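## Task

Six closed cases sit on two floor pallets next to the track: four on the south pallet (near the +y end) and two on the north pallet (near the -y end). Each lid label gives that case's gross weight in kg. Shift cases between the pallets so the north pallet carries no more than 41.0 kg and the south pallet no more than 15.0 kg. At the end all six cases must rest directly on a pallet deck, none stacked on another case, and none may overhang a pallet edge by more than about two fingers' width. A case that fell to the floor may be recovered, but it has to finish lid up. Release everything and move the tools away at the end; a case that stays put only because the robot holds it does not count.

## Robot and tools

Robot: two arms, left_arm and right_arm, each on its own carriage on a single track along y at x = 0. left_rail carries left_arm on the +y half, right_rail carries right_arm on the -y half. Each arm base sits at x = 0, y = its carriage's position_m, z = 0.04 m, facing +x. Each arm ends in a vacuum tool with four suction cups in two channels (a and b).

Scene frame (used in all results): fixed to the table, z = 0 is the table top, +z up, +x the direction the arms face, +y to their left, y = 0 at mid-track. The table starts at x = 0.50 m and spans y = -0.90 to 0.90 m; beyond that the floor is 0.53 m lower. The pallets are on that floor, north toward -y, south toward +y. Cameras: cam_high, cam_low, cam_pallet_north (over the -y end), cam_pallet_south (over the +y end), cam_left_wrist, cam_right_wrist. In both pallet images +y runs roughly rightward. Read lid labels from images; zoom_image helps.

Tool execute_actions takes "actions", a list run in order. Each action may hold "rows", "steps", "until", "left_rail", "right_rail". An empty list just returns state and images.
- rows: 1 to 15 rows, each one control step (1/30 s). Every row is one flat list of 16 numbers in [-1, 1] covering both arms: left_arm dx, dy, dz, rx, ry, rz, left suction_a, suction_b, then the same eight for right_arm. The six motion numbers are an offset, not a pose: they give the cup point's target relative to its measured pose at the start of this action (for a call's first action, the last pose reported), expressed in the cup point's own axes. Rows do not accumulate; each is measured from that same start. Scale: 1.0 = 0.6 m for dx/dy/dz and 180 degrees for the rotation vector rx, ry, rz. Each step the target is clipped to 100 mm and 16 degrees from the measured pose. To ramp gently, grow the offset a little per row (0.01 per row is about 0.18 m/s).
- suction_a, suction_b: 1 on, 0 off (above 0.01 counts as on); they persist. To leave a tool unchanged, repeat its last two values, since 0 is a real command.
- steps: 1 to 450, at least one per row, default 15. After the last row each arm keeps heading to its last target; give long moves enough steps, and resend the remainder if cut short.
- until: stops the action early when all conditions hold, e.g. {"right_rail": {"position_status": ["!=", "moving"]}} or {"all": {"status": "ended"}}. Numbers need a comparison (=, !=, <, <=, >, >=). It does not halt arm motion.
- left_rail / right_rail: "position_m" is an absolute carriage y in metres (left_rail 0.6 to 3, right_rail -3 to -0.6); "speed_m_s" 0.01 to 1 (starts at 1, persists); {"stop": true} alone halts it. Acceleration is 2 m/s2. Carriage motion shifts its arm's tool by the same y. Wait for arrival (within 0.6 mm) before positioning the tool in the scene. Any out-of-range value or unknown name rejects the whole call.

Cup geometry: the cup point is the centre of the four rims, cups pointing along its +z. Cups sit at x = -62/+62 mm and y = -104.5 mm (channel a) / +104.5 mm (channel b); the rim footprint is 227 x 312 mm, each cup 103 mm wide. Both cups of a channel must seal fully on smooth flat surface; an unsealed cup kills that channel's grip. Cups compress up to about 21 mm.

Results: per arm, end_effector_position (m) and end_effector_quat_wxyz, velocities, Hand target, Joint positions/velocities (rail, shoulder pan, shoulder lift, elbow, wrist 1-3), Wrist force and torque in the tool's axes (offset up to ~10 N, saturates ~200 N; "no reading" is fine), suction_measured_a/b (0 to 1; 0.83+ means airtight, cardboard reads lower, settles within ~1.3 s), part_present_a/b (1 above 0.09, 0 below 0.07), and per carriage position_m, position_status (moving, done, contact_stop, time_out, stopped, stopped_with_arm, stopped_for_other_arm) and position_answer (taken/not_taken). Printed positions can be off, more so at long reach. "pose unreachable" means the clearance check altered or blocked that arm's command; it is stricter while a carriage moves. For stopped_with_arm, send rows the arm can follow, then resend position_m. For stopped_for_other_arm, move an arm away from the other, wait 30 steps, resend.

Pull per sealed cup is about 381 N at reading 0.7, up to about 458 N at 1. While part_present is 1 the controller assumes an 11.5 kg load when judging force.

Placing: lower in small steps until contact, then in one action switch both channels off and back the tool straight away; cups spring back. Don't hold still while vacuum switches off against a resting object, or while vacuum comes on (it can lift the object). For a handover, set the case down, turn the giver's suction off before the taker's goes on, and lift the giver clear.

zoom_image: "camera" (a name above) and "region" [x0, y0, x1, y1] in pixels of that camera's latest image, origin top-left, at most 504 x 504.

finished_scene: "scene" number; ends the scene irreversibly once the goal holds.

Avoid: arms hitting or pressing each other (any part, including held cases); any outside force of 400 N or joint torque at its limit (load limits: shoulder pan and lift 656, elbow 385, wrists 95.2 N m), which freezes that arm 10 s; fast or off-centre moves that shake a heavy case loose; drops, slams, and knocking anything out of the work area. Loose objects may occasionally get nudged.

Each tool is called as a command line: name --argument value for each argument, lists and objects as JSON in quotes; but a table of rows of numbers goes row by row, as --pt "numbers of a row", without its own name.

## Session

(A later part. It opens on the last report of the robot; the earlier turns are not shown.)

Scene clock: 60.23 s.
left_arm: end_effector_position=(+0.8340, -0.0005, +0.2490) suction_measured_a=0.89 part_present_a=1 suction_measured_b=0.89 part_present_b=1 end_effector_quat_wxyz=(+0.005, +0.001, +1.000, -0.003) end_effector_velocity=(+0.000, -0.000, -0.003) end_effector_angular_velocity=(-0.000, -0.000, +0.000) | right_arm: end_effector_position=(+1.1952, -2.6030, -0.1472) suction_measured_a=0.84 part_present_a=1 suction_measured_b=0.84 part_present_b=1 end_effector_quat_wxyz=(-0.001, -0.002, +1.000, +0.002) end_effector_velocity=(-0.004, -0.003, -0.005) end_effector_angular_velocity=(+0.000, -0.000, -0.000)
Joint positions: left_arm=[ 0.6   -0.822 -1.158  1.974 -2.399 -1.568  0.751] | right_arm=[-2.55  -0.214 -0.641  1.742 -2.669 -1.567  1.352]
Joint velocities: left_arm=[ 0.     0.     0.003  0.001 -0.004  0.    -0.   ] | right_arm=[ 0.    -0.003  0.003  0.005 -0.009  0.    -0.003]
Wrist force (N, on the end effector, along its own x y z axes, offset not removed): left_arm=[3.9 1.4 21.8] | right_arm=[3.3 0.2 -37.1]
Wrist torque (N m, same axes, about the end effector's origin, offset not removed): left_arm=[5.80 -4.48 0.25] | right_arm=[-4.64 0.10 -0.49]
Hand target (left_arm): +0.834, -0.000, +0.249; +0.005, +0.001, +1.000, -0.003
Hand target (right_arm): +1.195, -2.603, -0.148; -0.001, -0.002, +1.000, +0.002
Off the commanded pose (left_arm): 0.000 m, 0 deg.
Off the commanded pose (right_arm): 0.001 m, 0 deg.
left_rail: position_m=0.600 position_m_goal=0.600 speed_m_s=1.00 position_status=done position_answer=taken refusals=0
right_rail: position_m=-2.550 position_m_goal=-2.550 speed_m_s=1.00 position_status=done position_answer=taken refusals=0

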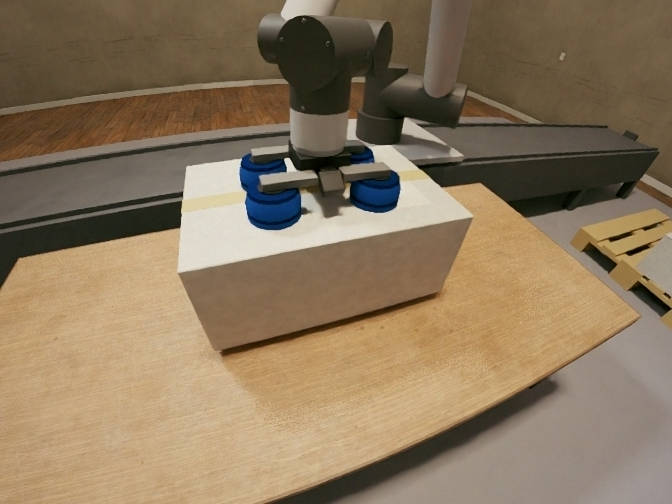

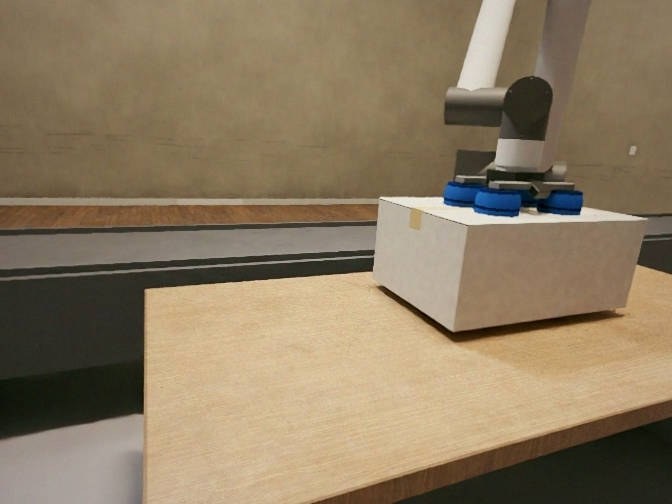

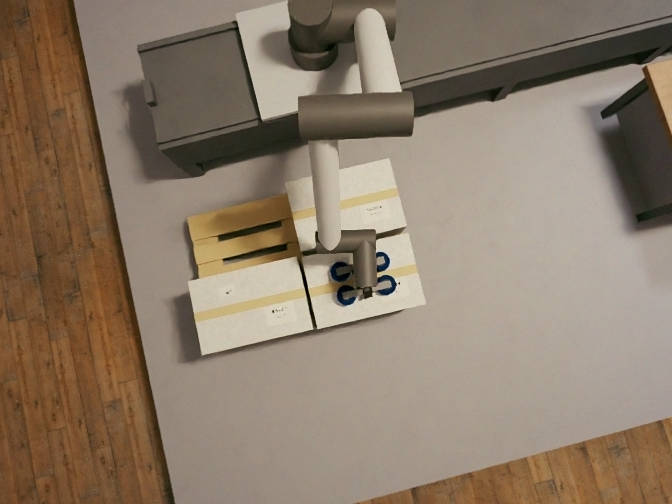

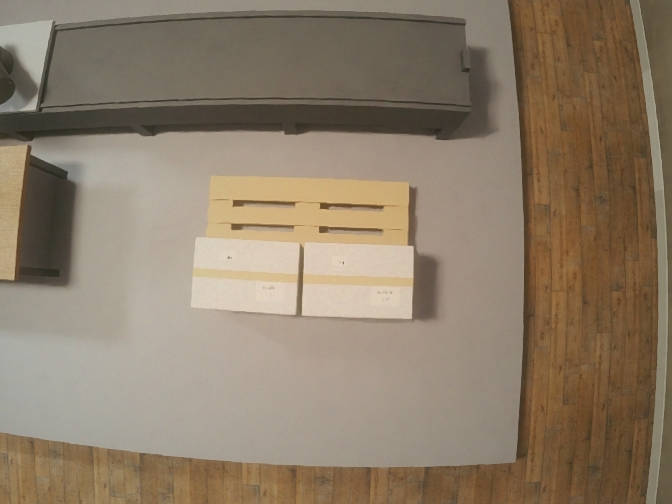

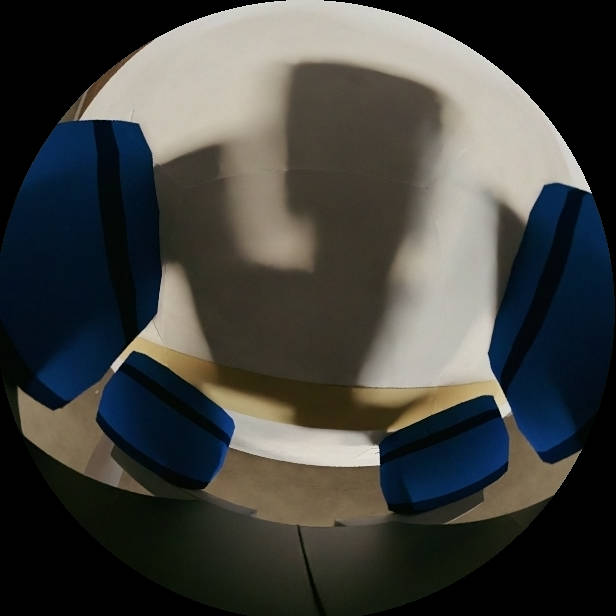

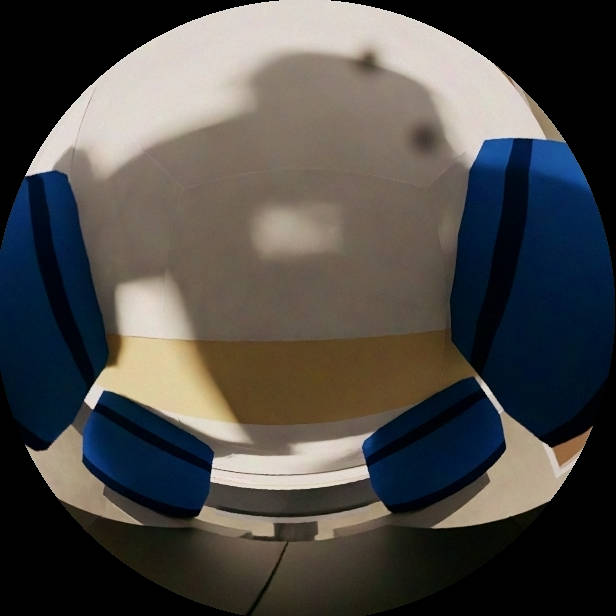

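execute_actions --actions '[{"rows":[[0,0,0.005,0,0,0,1,1,0,0,0.003,0,0,0,1,1],[0,0,0.01,0,0,0,1,1,0,0,0.006,0,0,0,1,1],[0,0,0.015,0,0,0,1,1,0,0,0.009,0,0,0,1,1],[0,0,0.019,0,0,0,1,1,0,0,0.009,0,0,0,1,1]],"steps":12}]'

zoom_image --camera "cam_low" --region '[360, 240, 660, 370]'

zoom_image --camera "cam_pallet_north" --region '[240, 150, 480, 370]'

Scene clock: 61.10 s.
left_arm: end_effector_position=(+0.8341, -0.0006, +0.2388) suction_measured_a=0.89 part_present_a=1 suction_measured_b=0.89 part_present_b=1 end_effector_quat_wxyz=(+0.005, +0.001, +1.000, -0.003) end_effector_velocity=(+0.000, -0.000, -0.009) end_effector_angular_velocity=(-0.001, -0.001, +0.000) | right_arm: end_effector_position=(+1.1951, -2.6032, -0.1521) suction_measured_a=0.84 part_present_a=1 suction_measured_b=0.84 part_present_b=1 end_effector_quat_wxyz=(-0.001, -0.002, +1.000, +0.002) end_effector_velocity=(+0.001, +0.001, -0.004) end_effector_angular_velocity=(-0.000, -0.000, +0.000)
Joint positions: left_arm=[ 0.6   -0.822 -1.149  1.979 -2.412 -1.568  0.751] | right_arm=[-2.55  -0.214 -0.635  1.741 -2.673 -1.567  1.352]
Joint velocities: left_arm=[ 0.     0.     0.009  0.004 -0.014 -0.     0.   ] | right_arm=[ 0.     0.001  0.004 -0.002 -0.003 -0.     0.   ]
Wrist force (N, on the end effector, along its own x y z axes, offset not removed): left_arm=[4.9 0.0 24.4] | right_arm=[-2.1 1.0 -38.5]
Wrist torque (N m, same axes, about the end effector's origin, offset not removed): left_arm=[5.68 -4.71 0.21] | right_arm=[-4.50 0.81 -0.50]
Hand target (left_arm): +0.834, -0.001, +0.238; +0.005, +0.001, +1.000, -0.003
Hand target (right_arm): +1.195, -2.603, -0.153; -0.001, -0.002, +1.000, +0.002
Off the commanded pose (left_arm): 0.001 m, 0 deg.
Off the commanded pose (right_arm): 0.001 m, 0 deg.
left_rail: position_m=0.600 position_m_goal=0.600 speed_m_s=1.00 position_status=done position_answer=taken refusals=0
right_rail: position_m=-2.550 position_m_goal=-2.550 speed_m_s=1.00 position_status=done position_answer=taken refusals=0

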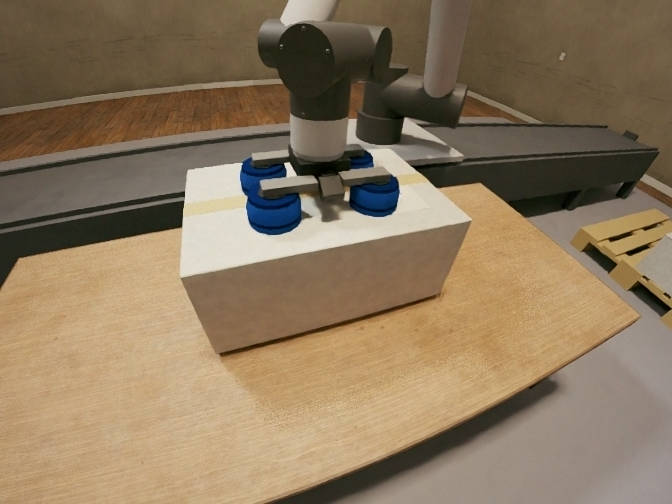

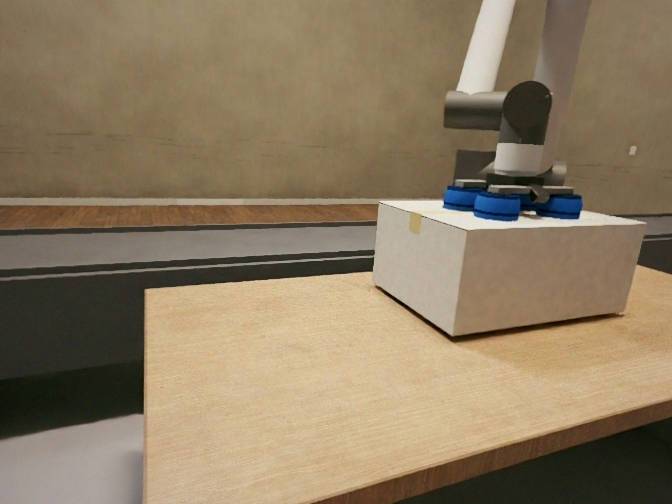

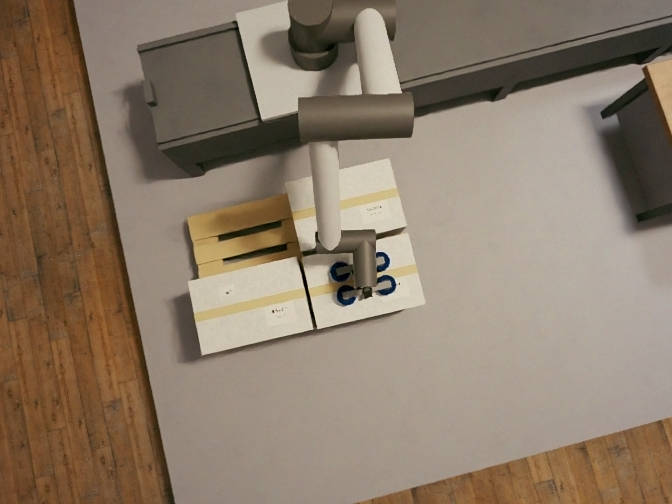

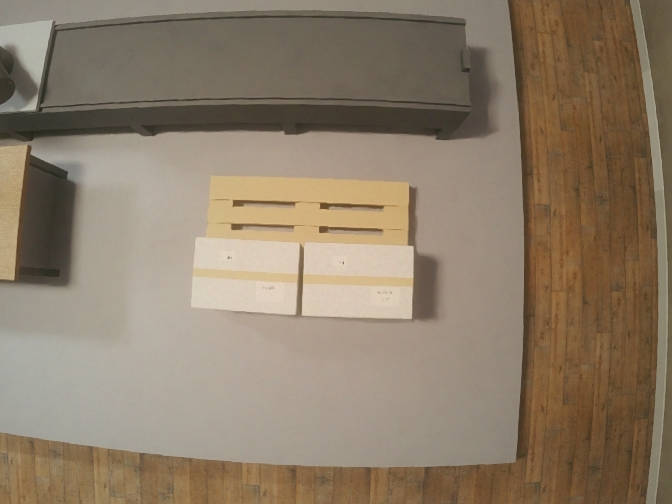

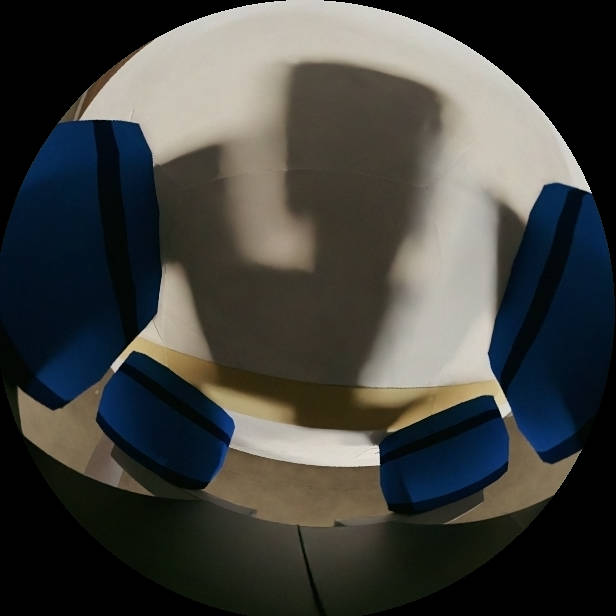

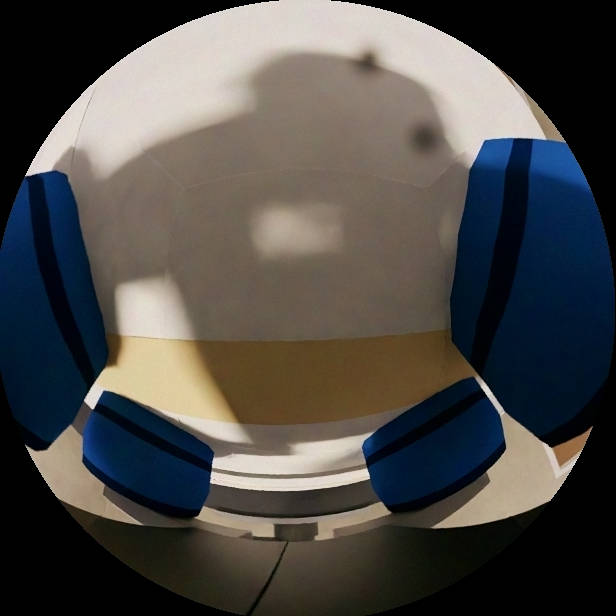

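Region (360, 240, 660, 370) of cam_low's 672x504 image, scaled by 1.680, with more detail than that image has; it fills the top 218 rows of this view, and the rest is white.

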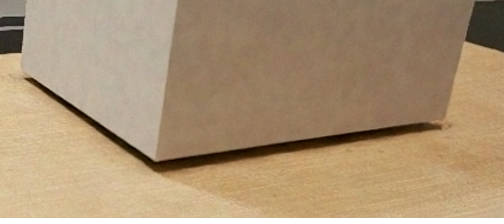

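Region (240, 150, 480, 370) of cam_pallet_north's 672x504 image, scaled by 2.100, with more detail than that image has; it fills the top 462 rows of this view, and the rest is white.

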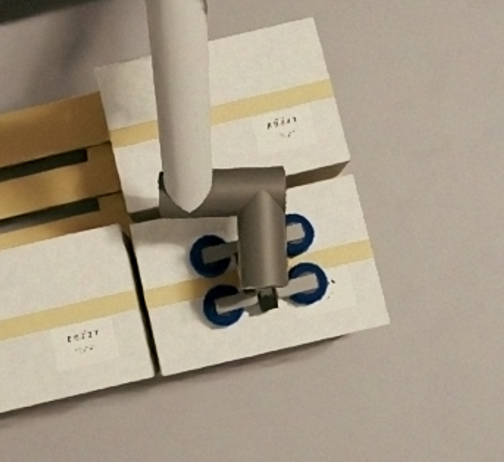

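execute_actions --actions '[{"rows":[[0,0,0.003,0,0,0,1,1,0,0,0.002,0,0,0,1,1],[0,0,0.006,0,0,0,1,1,0,0,0.004,0,0,0,1,1],[0,0,0.009,0,0,0,1,1,0,0,0.007,0,0,0,1,1]],"steps":10}]'

zoom_image --camera "cam_low" --region '[360, 240, 660, 370]'

Scene clock: 61.60 s.
left_arm: end_effector_position=(+0.8341, -0.0006, +0.2341) suction_measured_a=0.89 part_present_a=1 suction_measured_b=0.89 part_present_b=1 end_effector_quat_wxyz=(+0.005, +0.001, +1.000, -0.003) end_effector_velocity=(+0.000, -0.000, -0.006) end_effector_angular_velocity=(-0.000, -0.000, +0.000) | right_arm: end_effector_position=(+1.1951, -2.6030, -0.1556) suction_measured_a=0.84 part_present_a=1 suction_measured_b=0.84 part_present_b=1 end_effector_quat_wxyz=(-0.001, -0.002, +1.000, +0.002) end_effector_velocity=(+0.000, -0.000, -0.005) end_effector_angular_velocity=(-0.000, -0.000, +0.000)
Joint positions: left_arm=[ 0.6   -0.822 -1.145  1.98  -2.419 -1.568  0.751] | right_arm=[-2.55  -0.214 -0.632  1.74  -2.676 -1.567  1.352]
Joint velocities: left_arm=[ 0.     0.     0.006  0.002 -0.008 -0.    -0.   ] | right_arm=[ 0.     0.     0.005 -0.001 -0.004  0.    -0.   ]
Wrist force (N, on the end effector, along its own x y z axes, offset not removed): left_arm=[4.2 1.1 22.9] | right_arm=[-0.3 1.6 -36.9]
Wrist torque (N m, same axes, about the end effector's origin, offset not removed): left_arm=[5.70 -4.62 0.36] | right_arm=[-4.48 0.53 -0.50]
Hand target (left_arm): +0.834, -0.001, +0.233; +0.005, +0.001, +1.000, -0.003
Hand target (right_arm): +1.195, -2.603, -0.156; -0.001, -0.002, +1.000, +0.002
Off the commanded pose (left_arm): 0.001 m, 0 deg.
Off the commanded pose (right_arm): 0.001 m, 0 deg.
left_rail: position_m=0.600 position_m_goal=0.600 speed_m_s=1.00 position_status=done position_answer=taken refusals=0
right_rail: position_m=-2.550 position_m_goal=-2.550 speed_m_s=1.00 position_status=done position_answer=taken refusals=0

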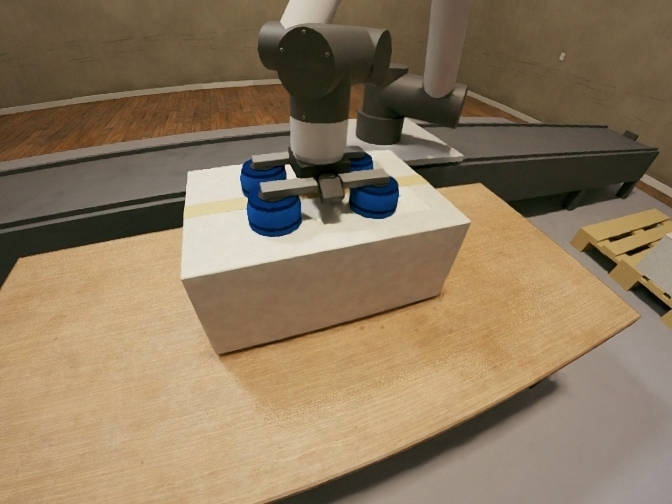

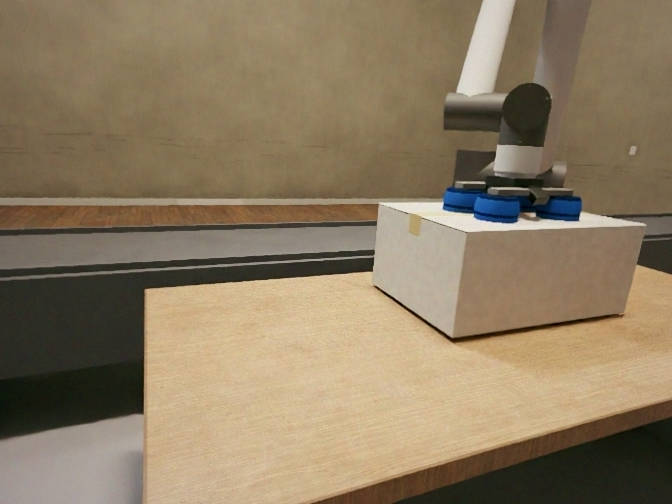

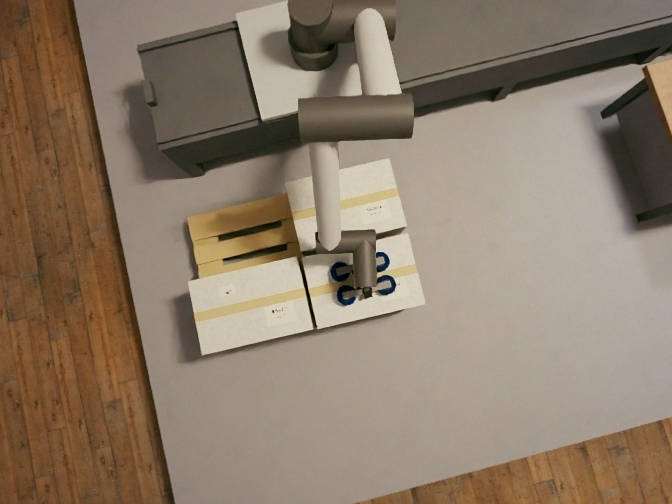

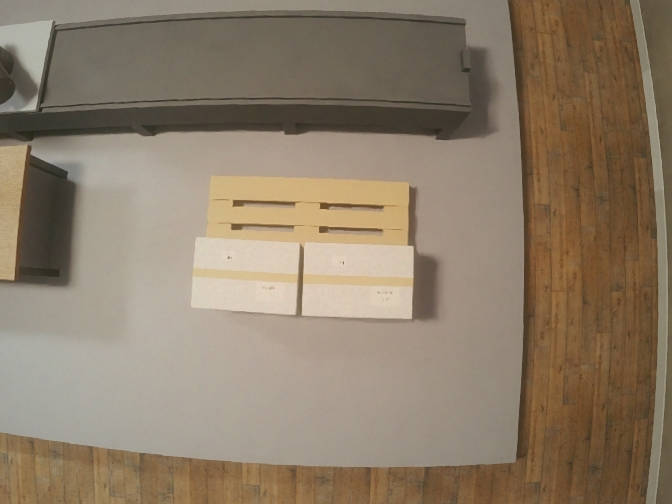

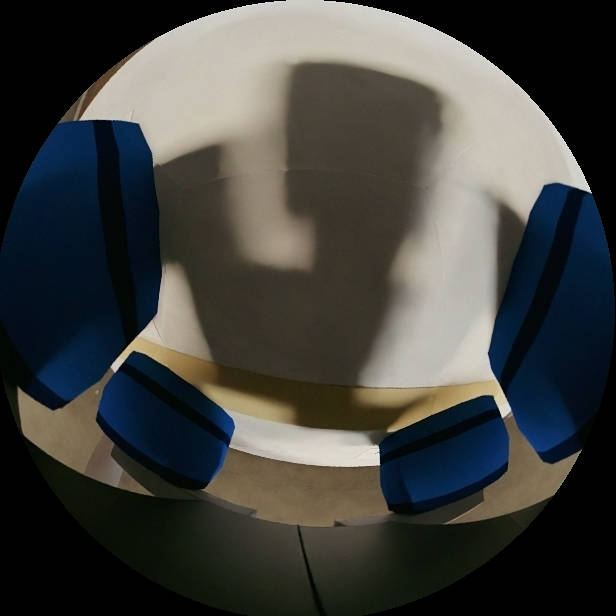

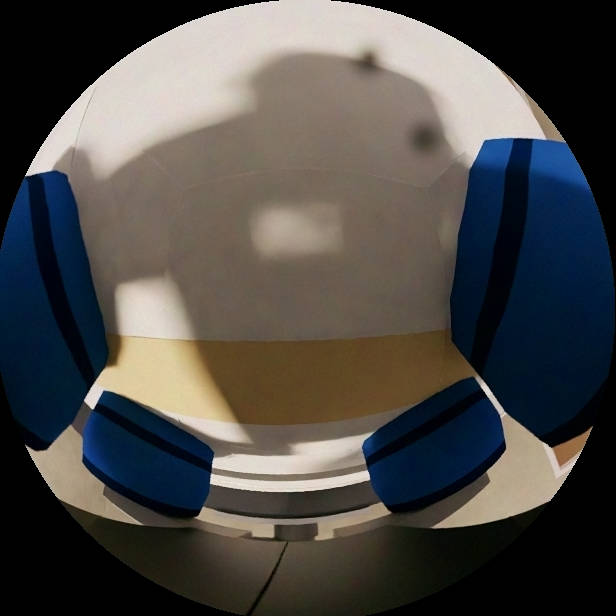

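Region (360, 240, 660, 370) of cam_low's 672x504 image, scaled by 1.680, with more detail than that image has; it fills the top 218 rows of this view, and the rest is white.

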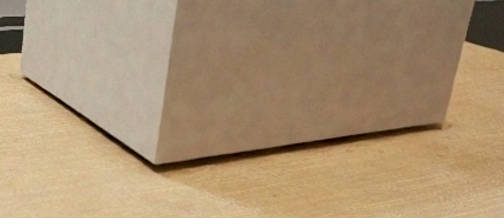

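execute_actions --actions '[{"rows":[[0,0,0.002,0,0,0,1,1,0,0,0.002,0,0,0,1,1],[0,0,0.004,0,0,0,1,1,0,0,0.004,0,0,0,1,1],[0,0,0.004,0,0,0,1,1,0,0,0.006,0,0,0,1,1]],"steps":10},{"rows":[[0,0,-0.2,0,0,0,0,0,0,0,0,0,0,0,1,1]],"steps":15},{"left_rail":{"position_m":1.6},"rows":[[0,1,0,0,0,0,0,0,0,0,0,0,0,0,1,1]],"steps":5}]'

Scene clock: 62.90 s.
left_arm: end_effector_position=(+0.8341, +0.0627, +0.3489) suction_measured_a=0.00 part_present_a=0 suction_measured_b=0.00 part_present_b=0 end_effector_quat_wxyz=(+0.006, +0.000, +1.000, -0.004) end_effector_velocity=(-0.005, +0.687, -0.017) end_effector_angular_velocity=(+0.022, +0.016, +0.011) | right_arm: end_effector_position=(+1.1952, -2.6030, -0.1587) suction_measured_a=0.84 part_present_a=1 suction_measured_b=0.84 part_present_b=1 end_effector_quat_wxyz=(-0.001, -0.002, +1.000, +0.002) end_effector_velocity=(-0.000, -0.000, -0.000) end_effector_angular_velocity=(-0.000, +0.000, +0.000)
Joint positions: left_arm=[ 0.615 -0.788 -1.27   1.963 -2.278 -1.568  0.784] | right_arm=[-2.55  -0.214 -0.628  1.739 -2.679 -1.567  1.352]
Joint velocities: left_arm=[ 0.244  0.315 -0.228  0.354 -0.101  0.     0.304] | right_arm=[ 0.  0.  0. -0. -0. -0. -0.]
Wrist force (N, on the end effector, along its own x y z axes, offset not removed): left_arm=[4.5 -2.2 4.6] | right_arm=[3.7 0.0 -40.1]
Wrist torque (N m, same axes, about the end effector's origin, offset not removed): left_arm=[-0.43 -0.43 0.31] | right_arm=[-4.09 -0.52 -0.60]
Hand target (left_arm): +0.832, +0.159, +0.346; +0.005, -0.000, +1.000, -0.003
Hand target (right_arm): +1.195, -2.603, -0.159; -0.001, -0.002, +1.000, +0.002
Off the commanded pose (left_arm): 0.552 m, 0 deg; position clipped at the last step of the last action.
Off the commanded pose (right_arm): 0.000 m, 0 deg.
left_rail: position_m=0.615 position_m_goal=1.600 speed_m_s=1.00 position_status=moving position_answer=taken refusals=0
right_rail: position_m=-2.550 position_m_goal=-2.550 speed_m_s=1.00 position_status=done position_answer=taken refusals=0

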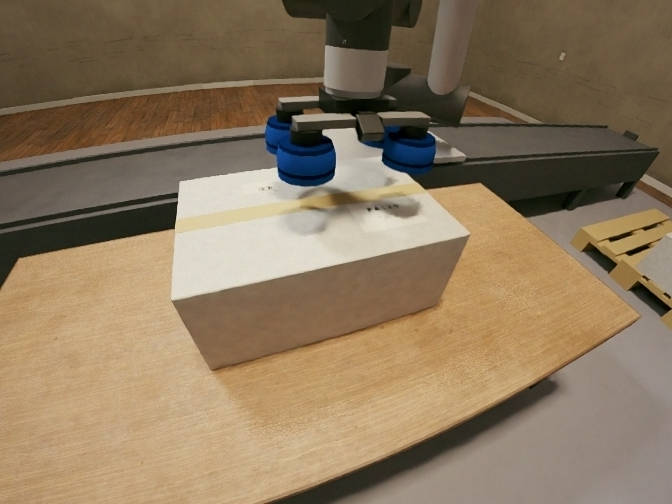

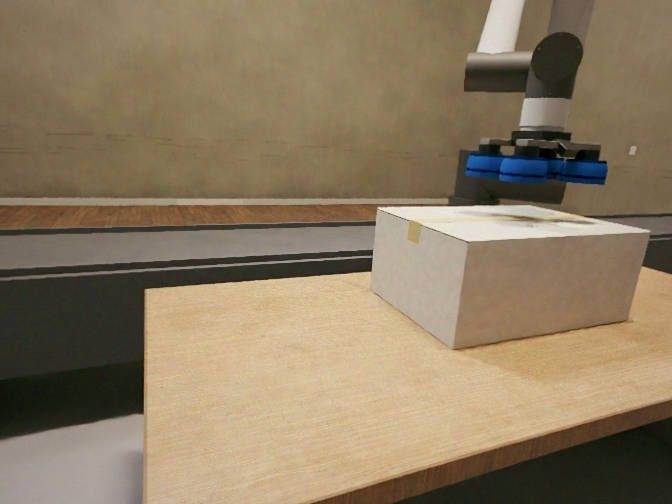

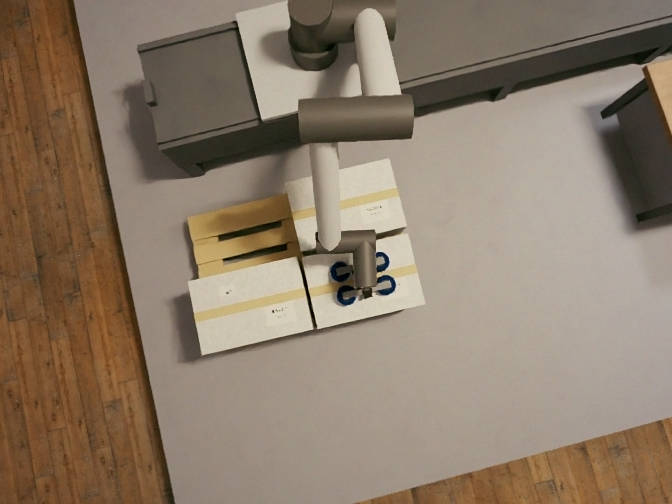

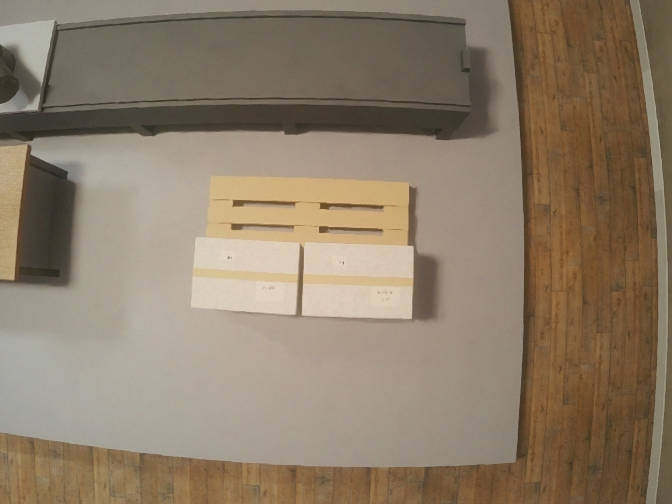

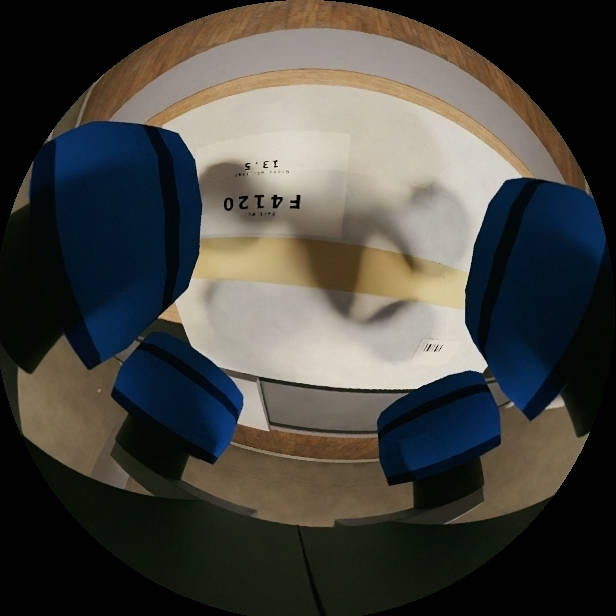

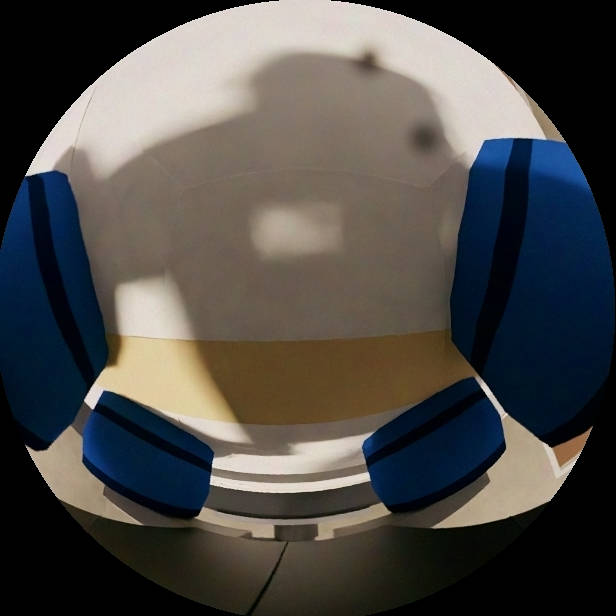

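execute_actions --actions '[{"rows":[[0,0.6,0,0,0,0,0,0,0,0,-0.5,0,0,0,0,0]],"steps":22},{"right_rail":{"position_m":-0.6},"rows":[[0,0,0,0,0,0,0,0,0.6,0.5,-0.35,0,0,0,0,0]],"steps":120,"until":{"right_rail":{"position_status":["!=","moving"]}}},{"rows":[[0,0,0,0,0,0,0,0,0,0.589,0,0,0,0,0,0]],"steps":25}]'

Scene clock: 67.43 s.
left_arm: end_effector_position=(+0.8330, +1.3910, +0.3458) suction_measured_a=0.00 part_present_a=0 suction_measured_b=0.00 part_present_b=0 end_effector_quat_wxyz=(+0.007, -0.001, +1.000, -0.003) end_effector_velocity=(-0.000, +0.000, +0.000) end_effector_angular_velocity=(-0.000, -0.000, +0.000) | right_arm: end_effector_position=(+0.8284, -0.0309, +0.3300) suction_measured_a=0.00 part_present_a=0 suction_measured_b=0.00 part_present_b=0 end_effector_quat_wxyz=(+0.001, -0.004, +1.000, +0.003) end_effector_velocity=(+0.024, +0.207, -0.005) end_effector_angular_velocity=(-0.012, +0.004, -0.010)
Joint positions: left_arm=[ 1.6   -0.482 -1.411  2.159 -2.334 -1.571  1.088] | right_arm=[-0.6    0.4   -1.249  1.961 -2.287 -1.567  1.963]
Joint velocities: left_arm=[ 0.  0. -0.  0. -0.  0. -0.] | right_arm=[ 0.     0.187  0.139 -0.2    0.069 -0.01   0.197]
Wrist force (N, on the end effector, along its own x y z axes, offset not removed): left_arm=[2.5 -2.6 3.2] | right_arm=[1.6 4.7 -0.3]
Wrist torque (N m, same axes, about the end effector's origin, offset not removed): left_arm=[-0.69 -0.30 0.38] | right_arm=[-0.10 -0.59 -0.42]
Hand target (left_arm): +0.833, +1.391, +0.346; +0.007, -0.001, +1.000, -0.003
Hand target (right_arm): +0.833, -0.004, +0.329; +0.001, -0.003, +1.000, +0.002
Off the commanded pose (left_arm): 0.000 m, 0 deg.
Off the commanded pose (right_arm): 0.029 m, 0 deg.
left_rail: position_m=1.600 position_m_goal=1.600 speed_m_s=1.00 position_status=done position_answer=taken refusals=0
right_rail: position_m=-0.600 position_m_goal=-0.600 speed_m_s=1.00 position_status=done position_answer=taken refusals=0

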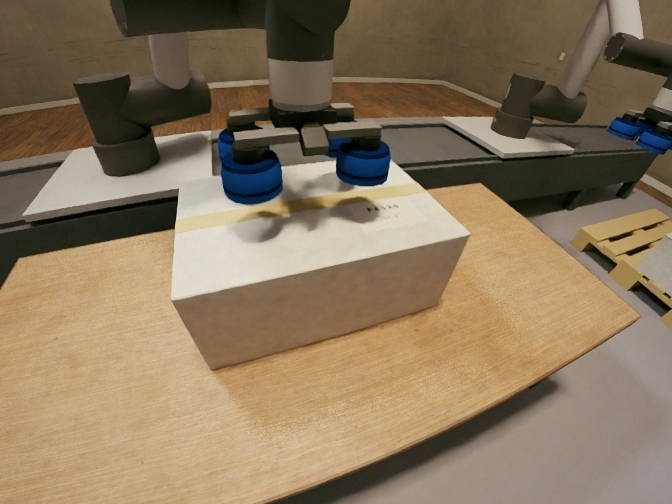

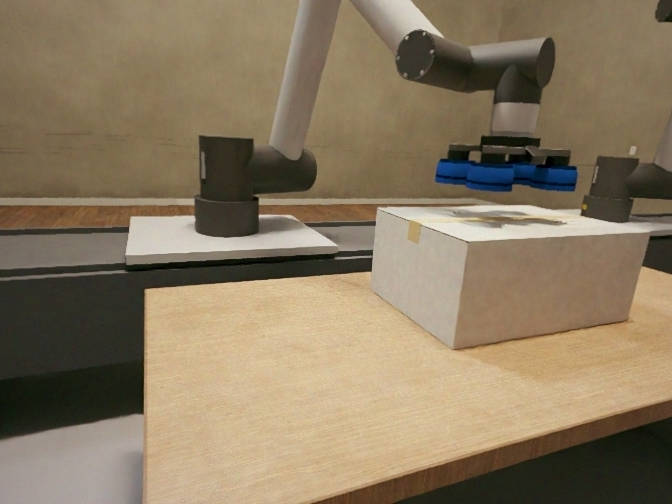

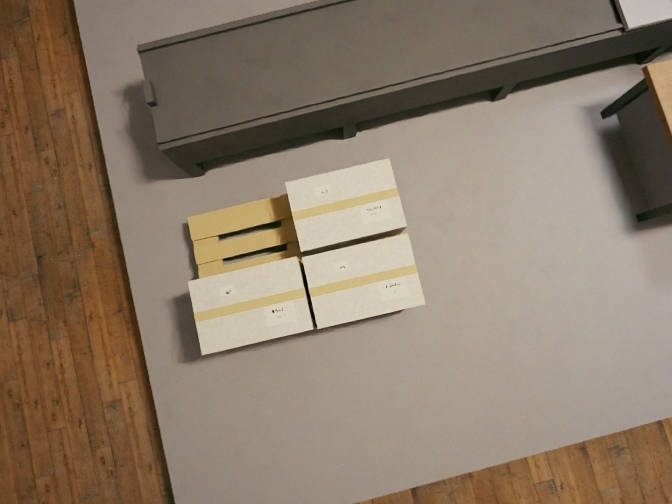

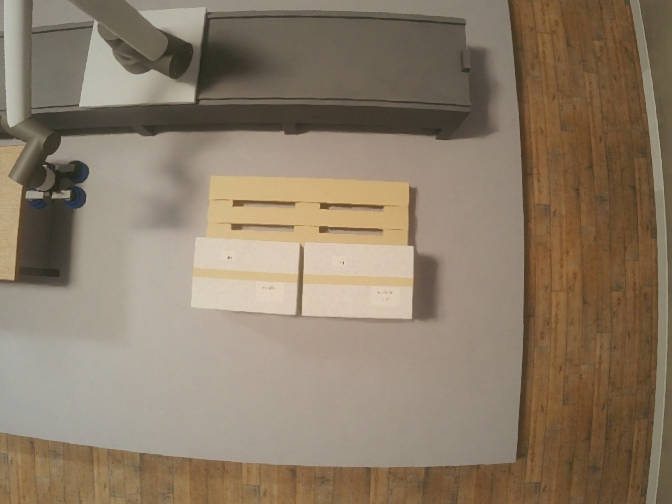

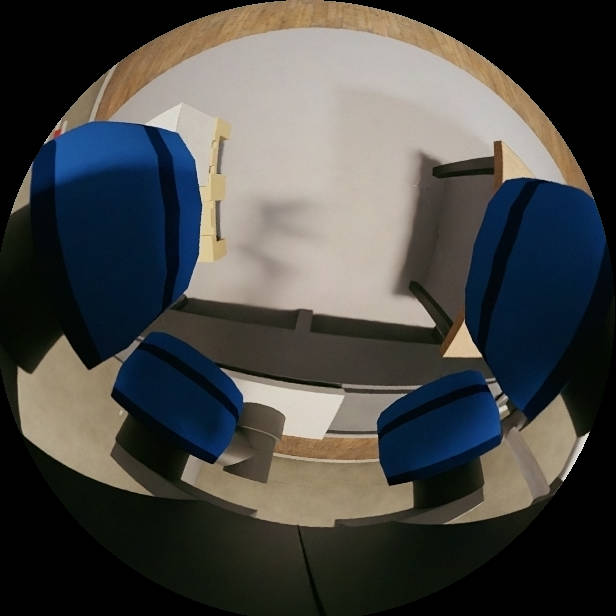

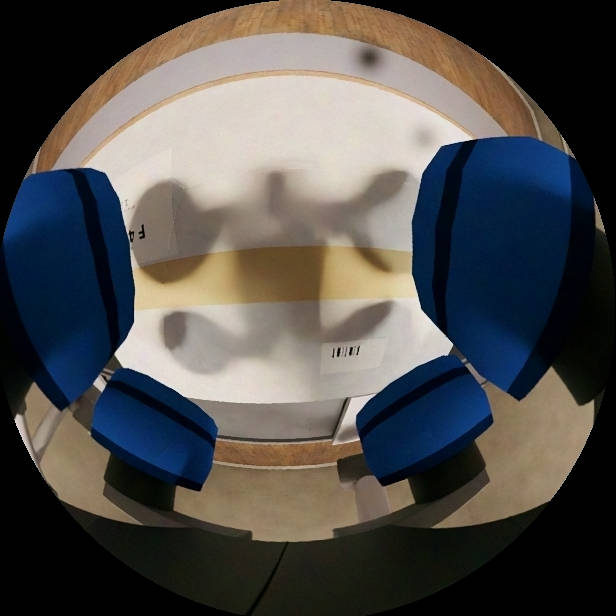

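execute_actions --actions '[{"rows":[[0,0,0,0,0,0,0,0,-0.01,0.052,0.05,0,0,0,0,0],[0,0,0,0,0,0,0,0,-0.01,0.052,0.09,0,0,0,0,0],[0,0,0,0,0,0,0,0,-0.01,0.052,0.11,0,0,0,0,0],[0,0,0,0,0,0,0,0,-0.01,0.052,0.11,0,0,0,0,0],[0,0,0,0,0,0,0,0,-0.01,0.052,0.11,0,0,0,0,0],[0,0,0,0,0,0,0,0,-0.01,0.052,0.12,0,0,0,0,0],[0,0,0,0,0,0,0,0,-0.01,0.052,0.13,0,0,0,0,0],[0,0,0,0,0,0,0,0,-0.01,0.052,0.14,0,0,0,1,1],[0,0,0,0,0,0,0,0,-0.01,0.052,0.148,0,0,0,1,1]],"steps":30}]'

Scene clock: 71.00 s.
left_arm: end_effector_position=(+0.8330, +1.3910, +0.3458) suction_measured_a=0.00 part_present_a=0 suction_measured_b=0.00 part_present_b=0 end_effector_quat_wxyz=(+0.007, -0.001, +1.000, -0.003) end_effector_velocity=(+0.000, -0.000, -0.000) end_effector_angular_velocity=(+0.000, +0.000, -0.000) | right_arm: end_effector_position=(+0.8344, +0.0009, +0.2416) suction_measured_a=0.83 part_present_a=1 suction_measured_b=0.83 part_present_b=1 end_effector_quat_wxyz=(+0.001, -0.004, +1.000, +0.003) end_effector_velocity=(+0.001, +0.000, -0.000) end_effector_angular_velocity=(-0.000, -0.003, -0.000)
Joint positions: left_arm=[ 1.6   -0.482 -1.411  2.159 -2.334 -1.571  1.088] | right_arm=[-0.6    0.426 -1.15   1.973 -2.397 -1.567  1.99 ]
Joint velocities: left_arm=[ 0. -0.  0. -0.  0. -0.  0.] | right_arm=[ 0.    -0.     0.001 -0.    -0.004 -0.002  0.   ]
Wrist force (N, on the end effector, along its own x y z axes, offset not removed): left_arm=[3.2 0.0 2.5] | right_arm=[2.8 2.3 17.9]
Wrist torque (N m, same axes, about the end effector's origin, offset not removed): left_arm=[-0.29 -0.31 0.36] | right_arm=[3.82 -1.70 -0.20]
Hand target (left_arm): +0.833, +1.391, +0.346; +0.007, -0.001, +1.000, -0.003
Hand target (right_arm): +0.834, +0.001, +0.241; +0.001, -0.004, +1.000, +0.003
Off the commanded pose (left_arm): 0.000 m, 0 deg.
Off the commanded pose (right_arm): 0.000 m, 0 deg.
left_rail: position_m=1.600 position_m_goal=1.600 speed_m_s=1.00 position_status=done position_answer=taken refusals=0
right_rail: position_m=-0.600 position_m_goal=-0.600 speed_m_s=1.00 position_status=done position_answer=taken refusals=0

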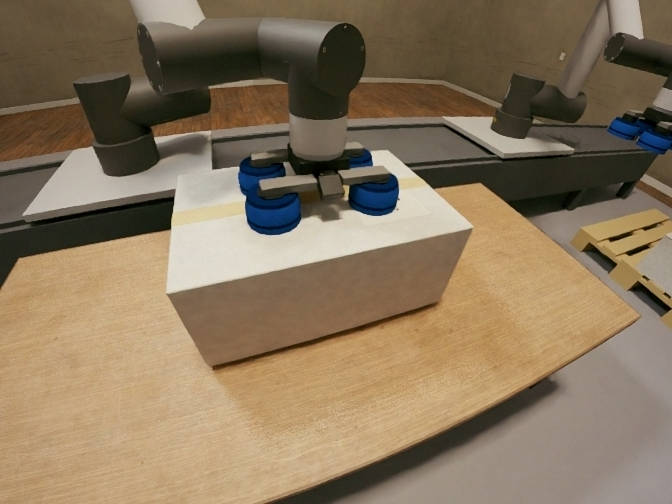

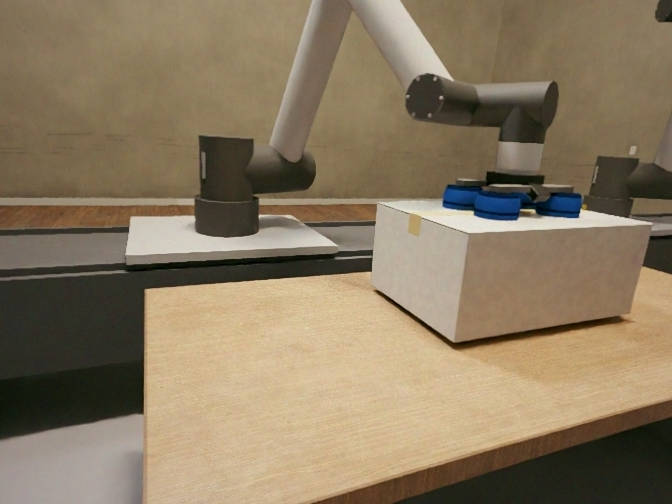

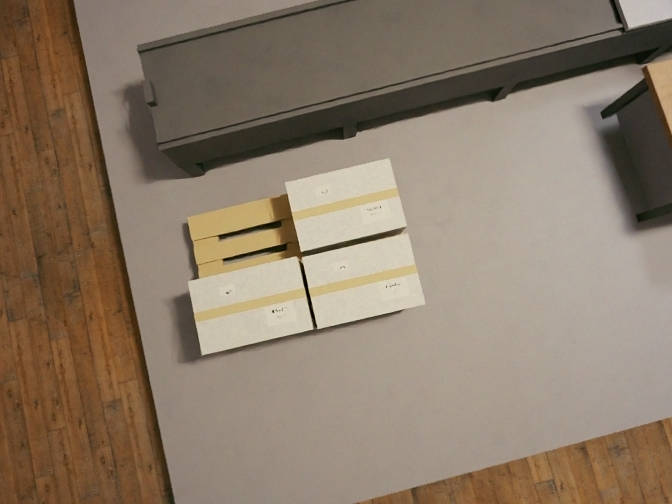

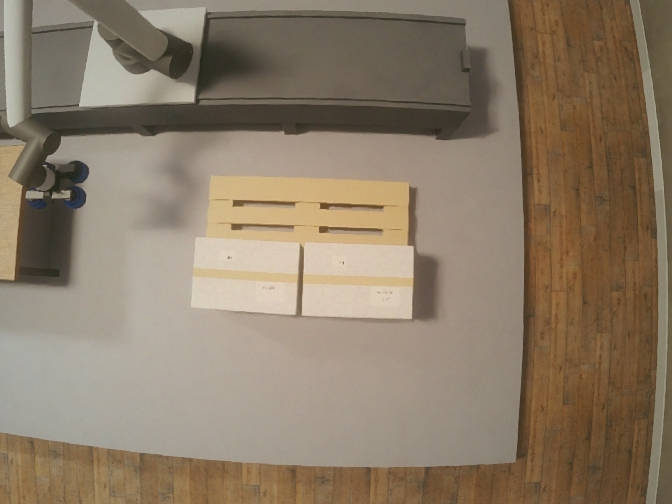

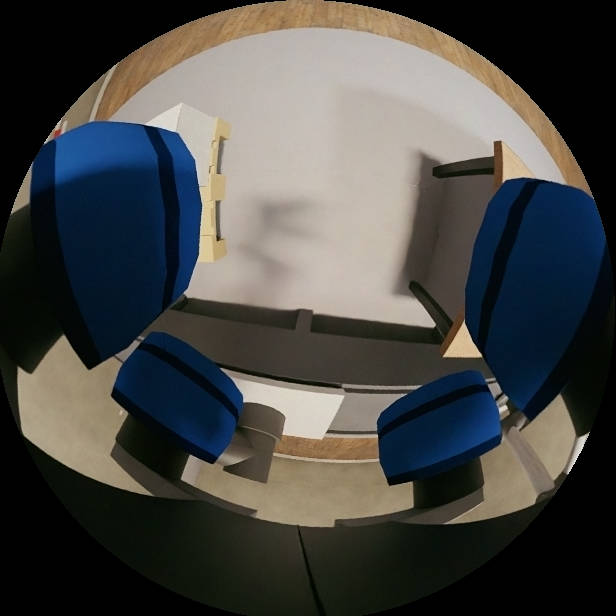

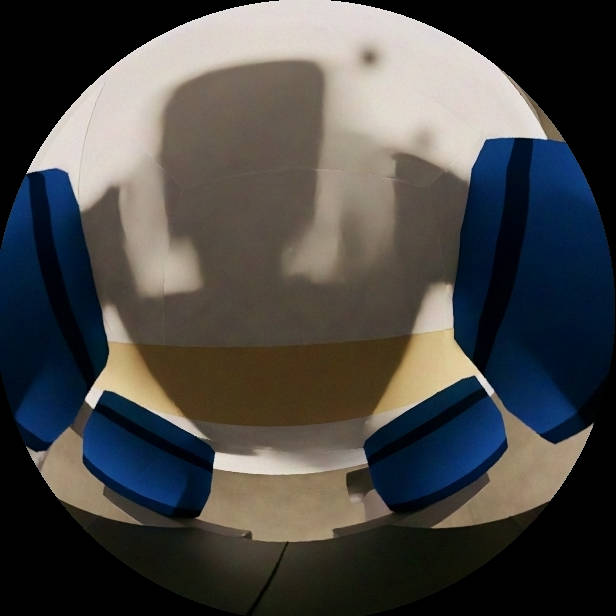

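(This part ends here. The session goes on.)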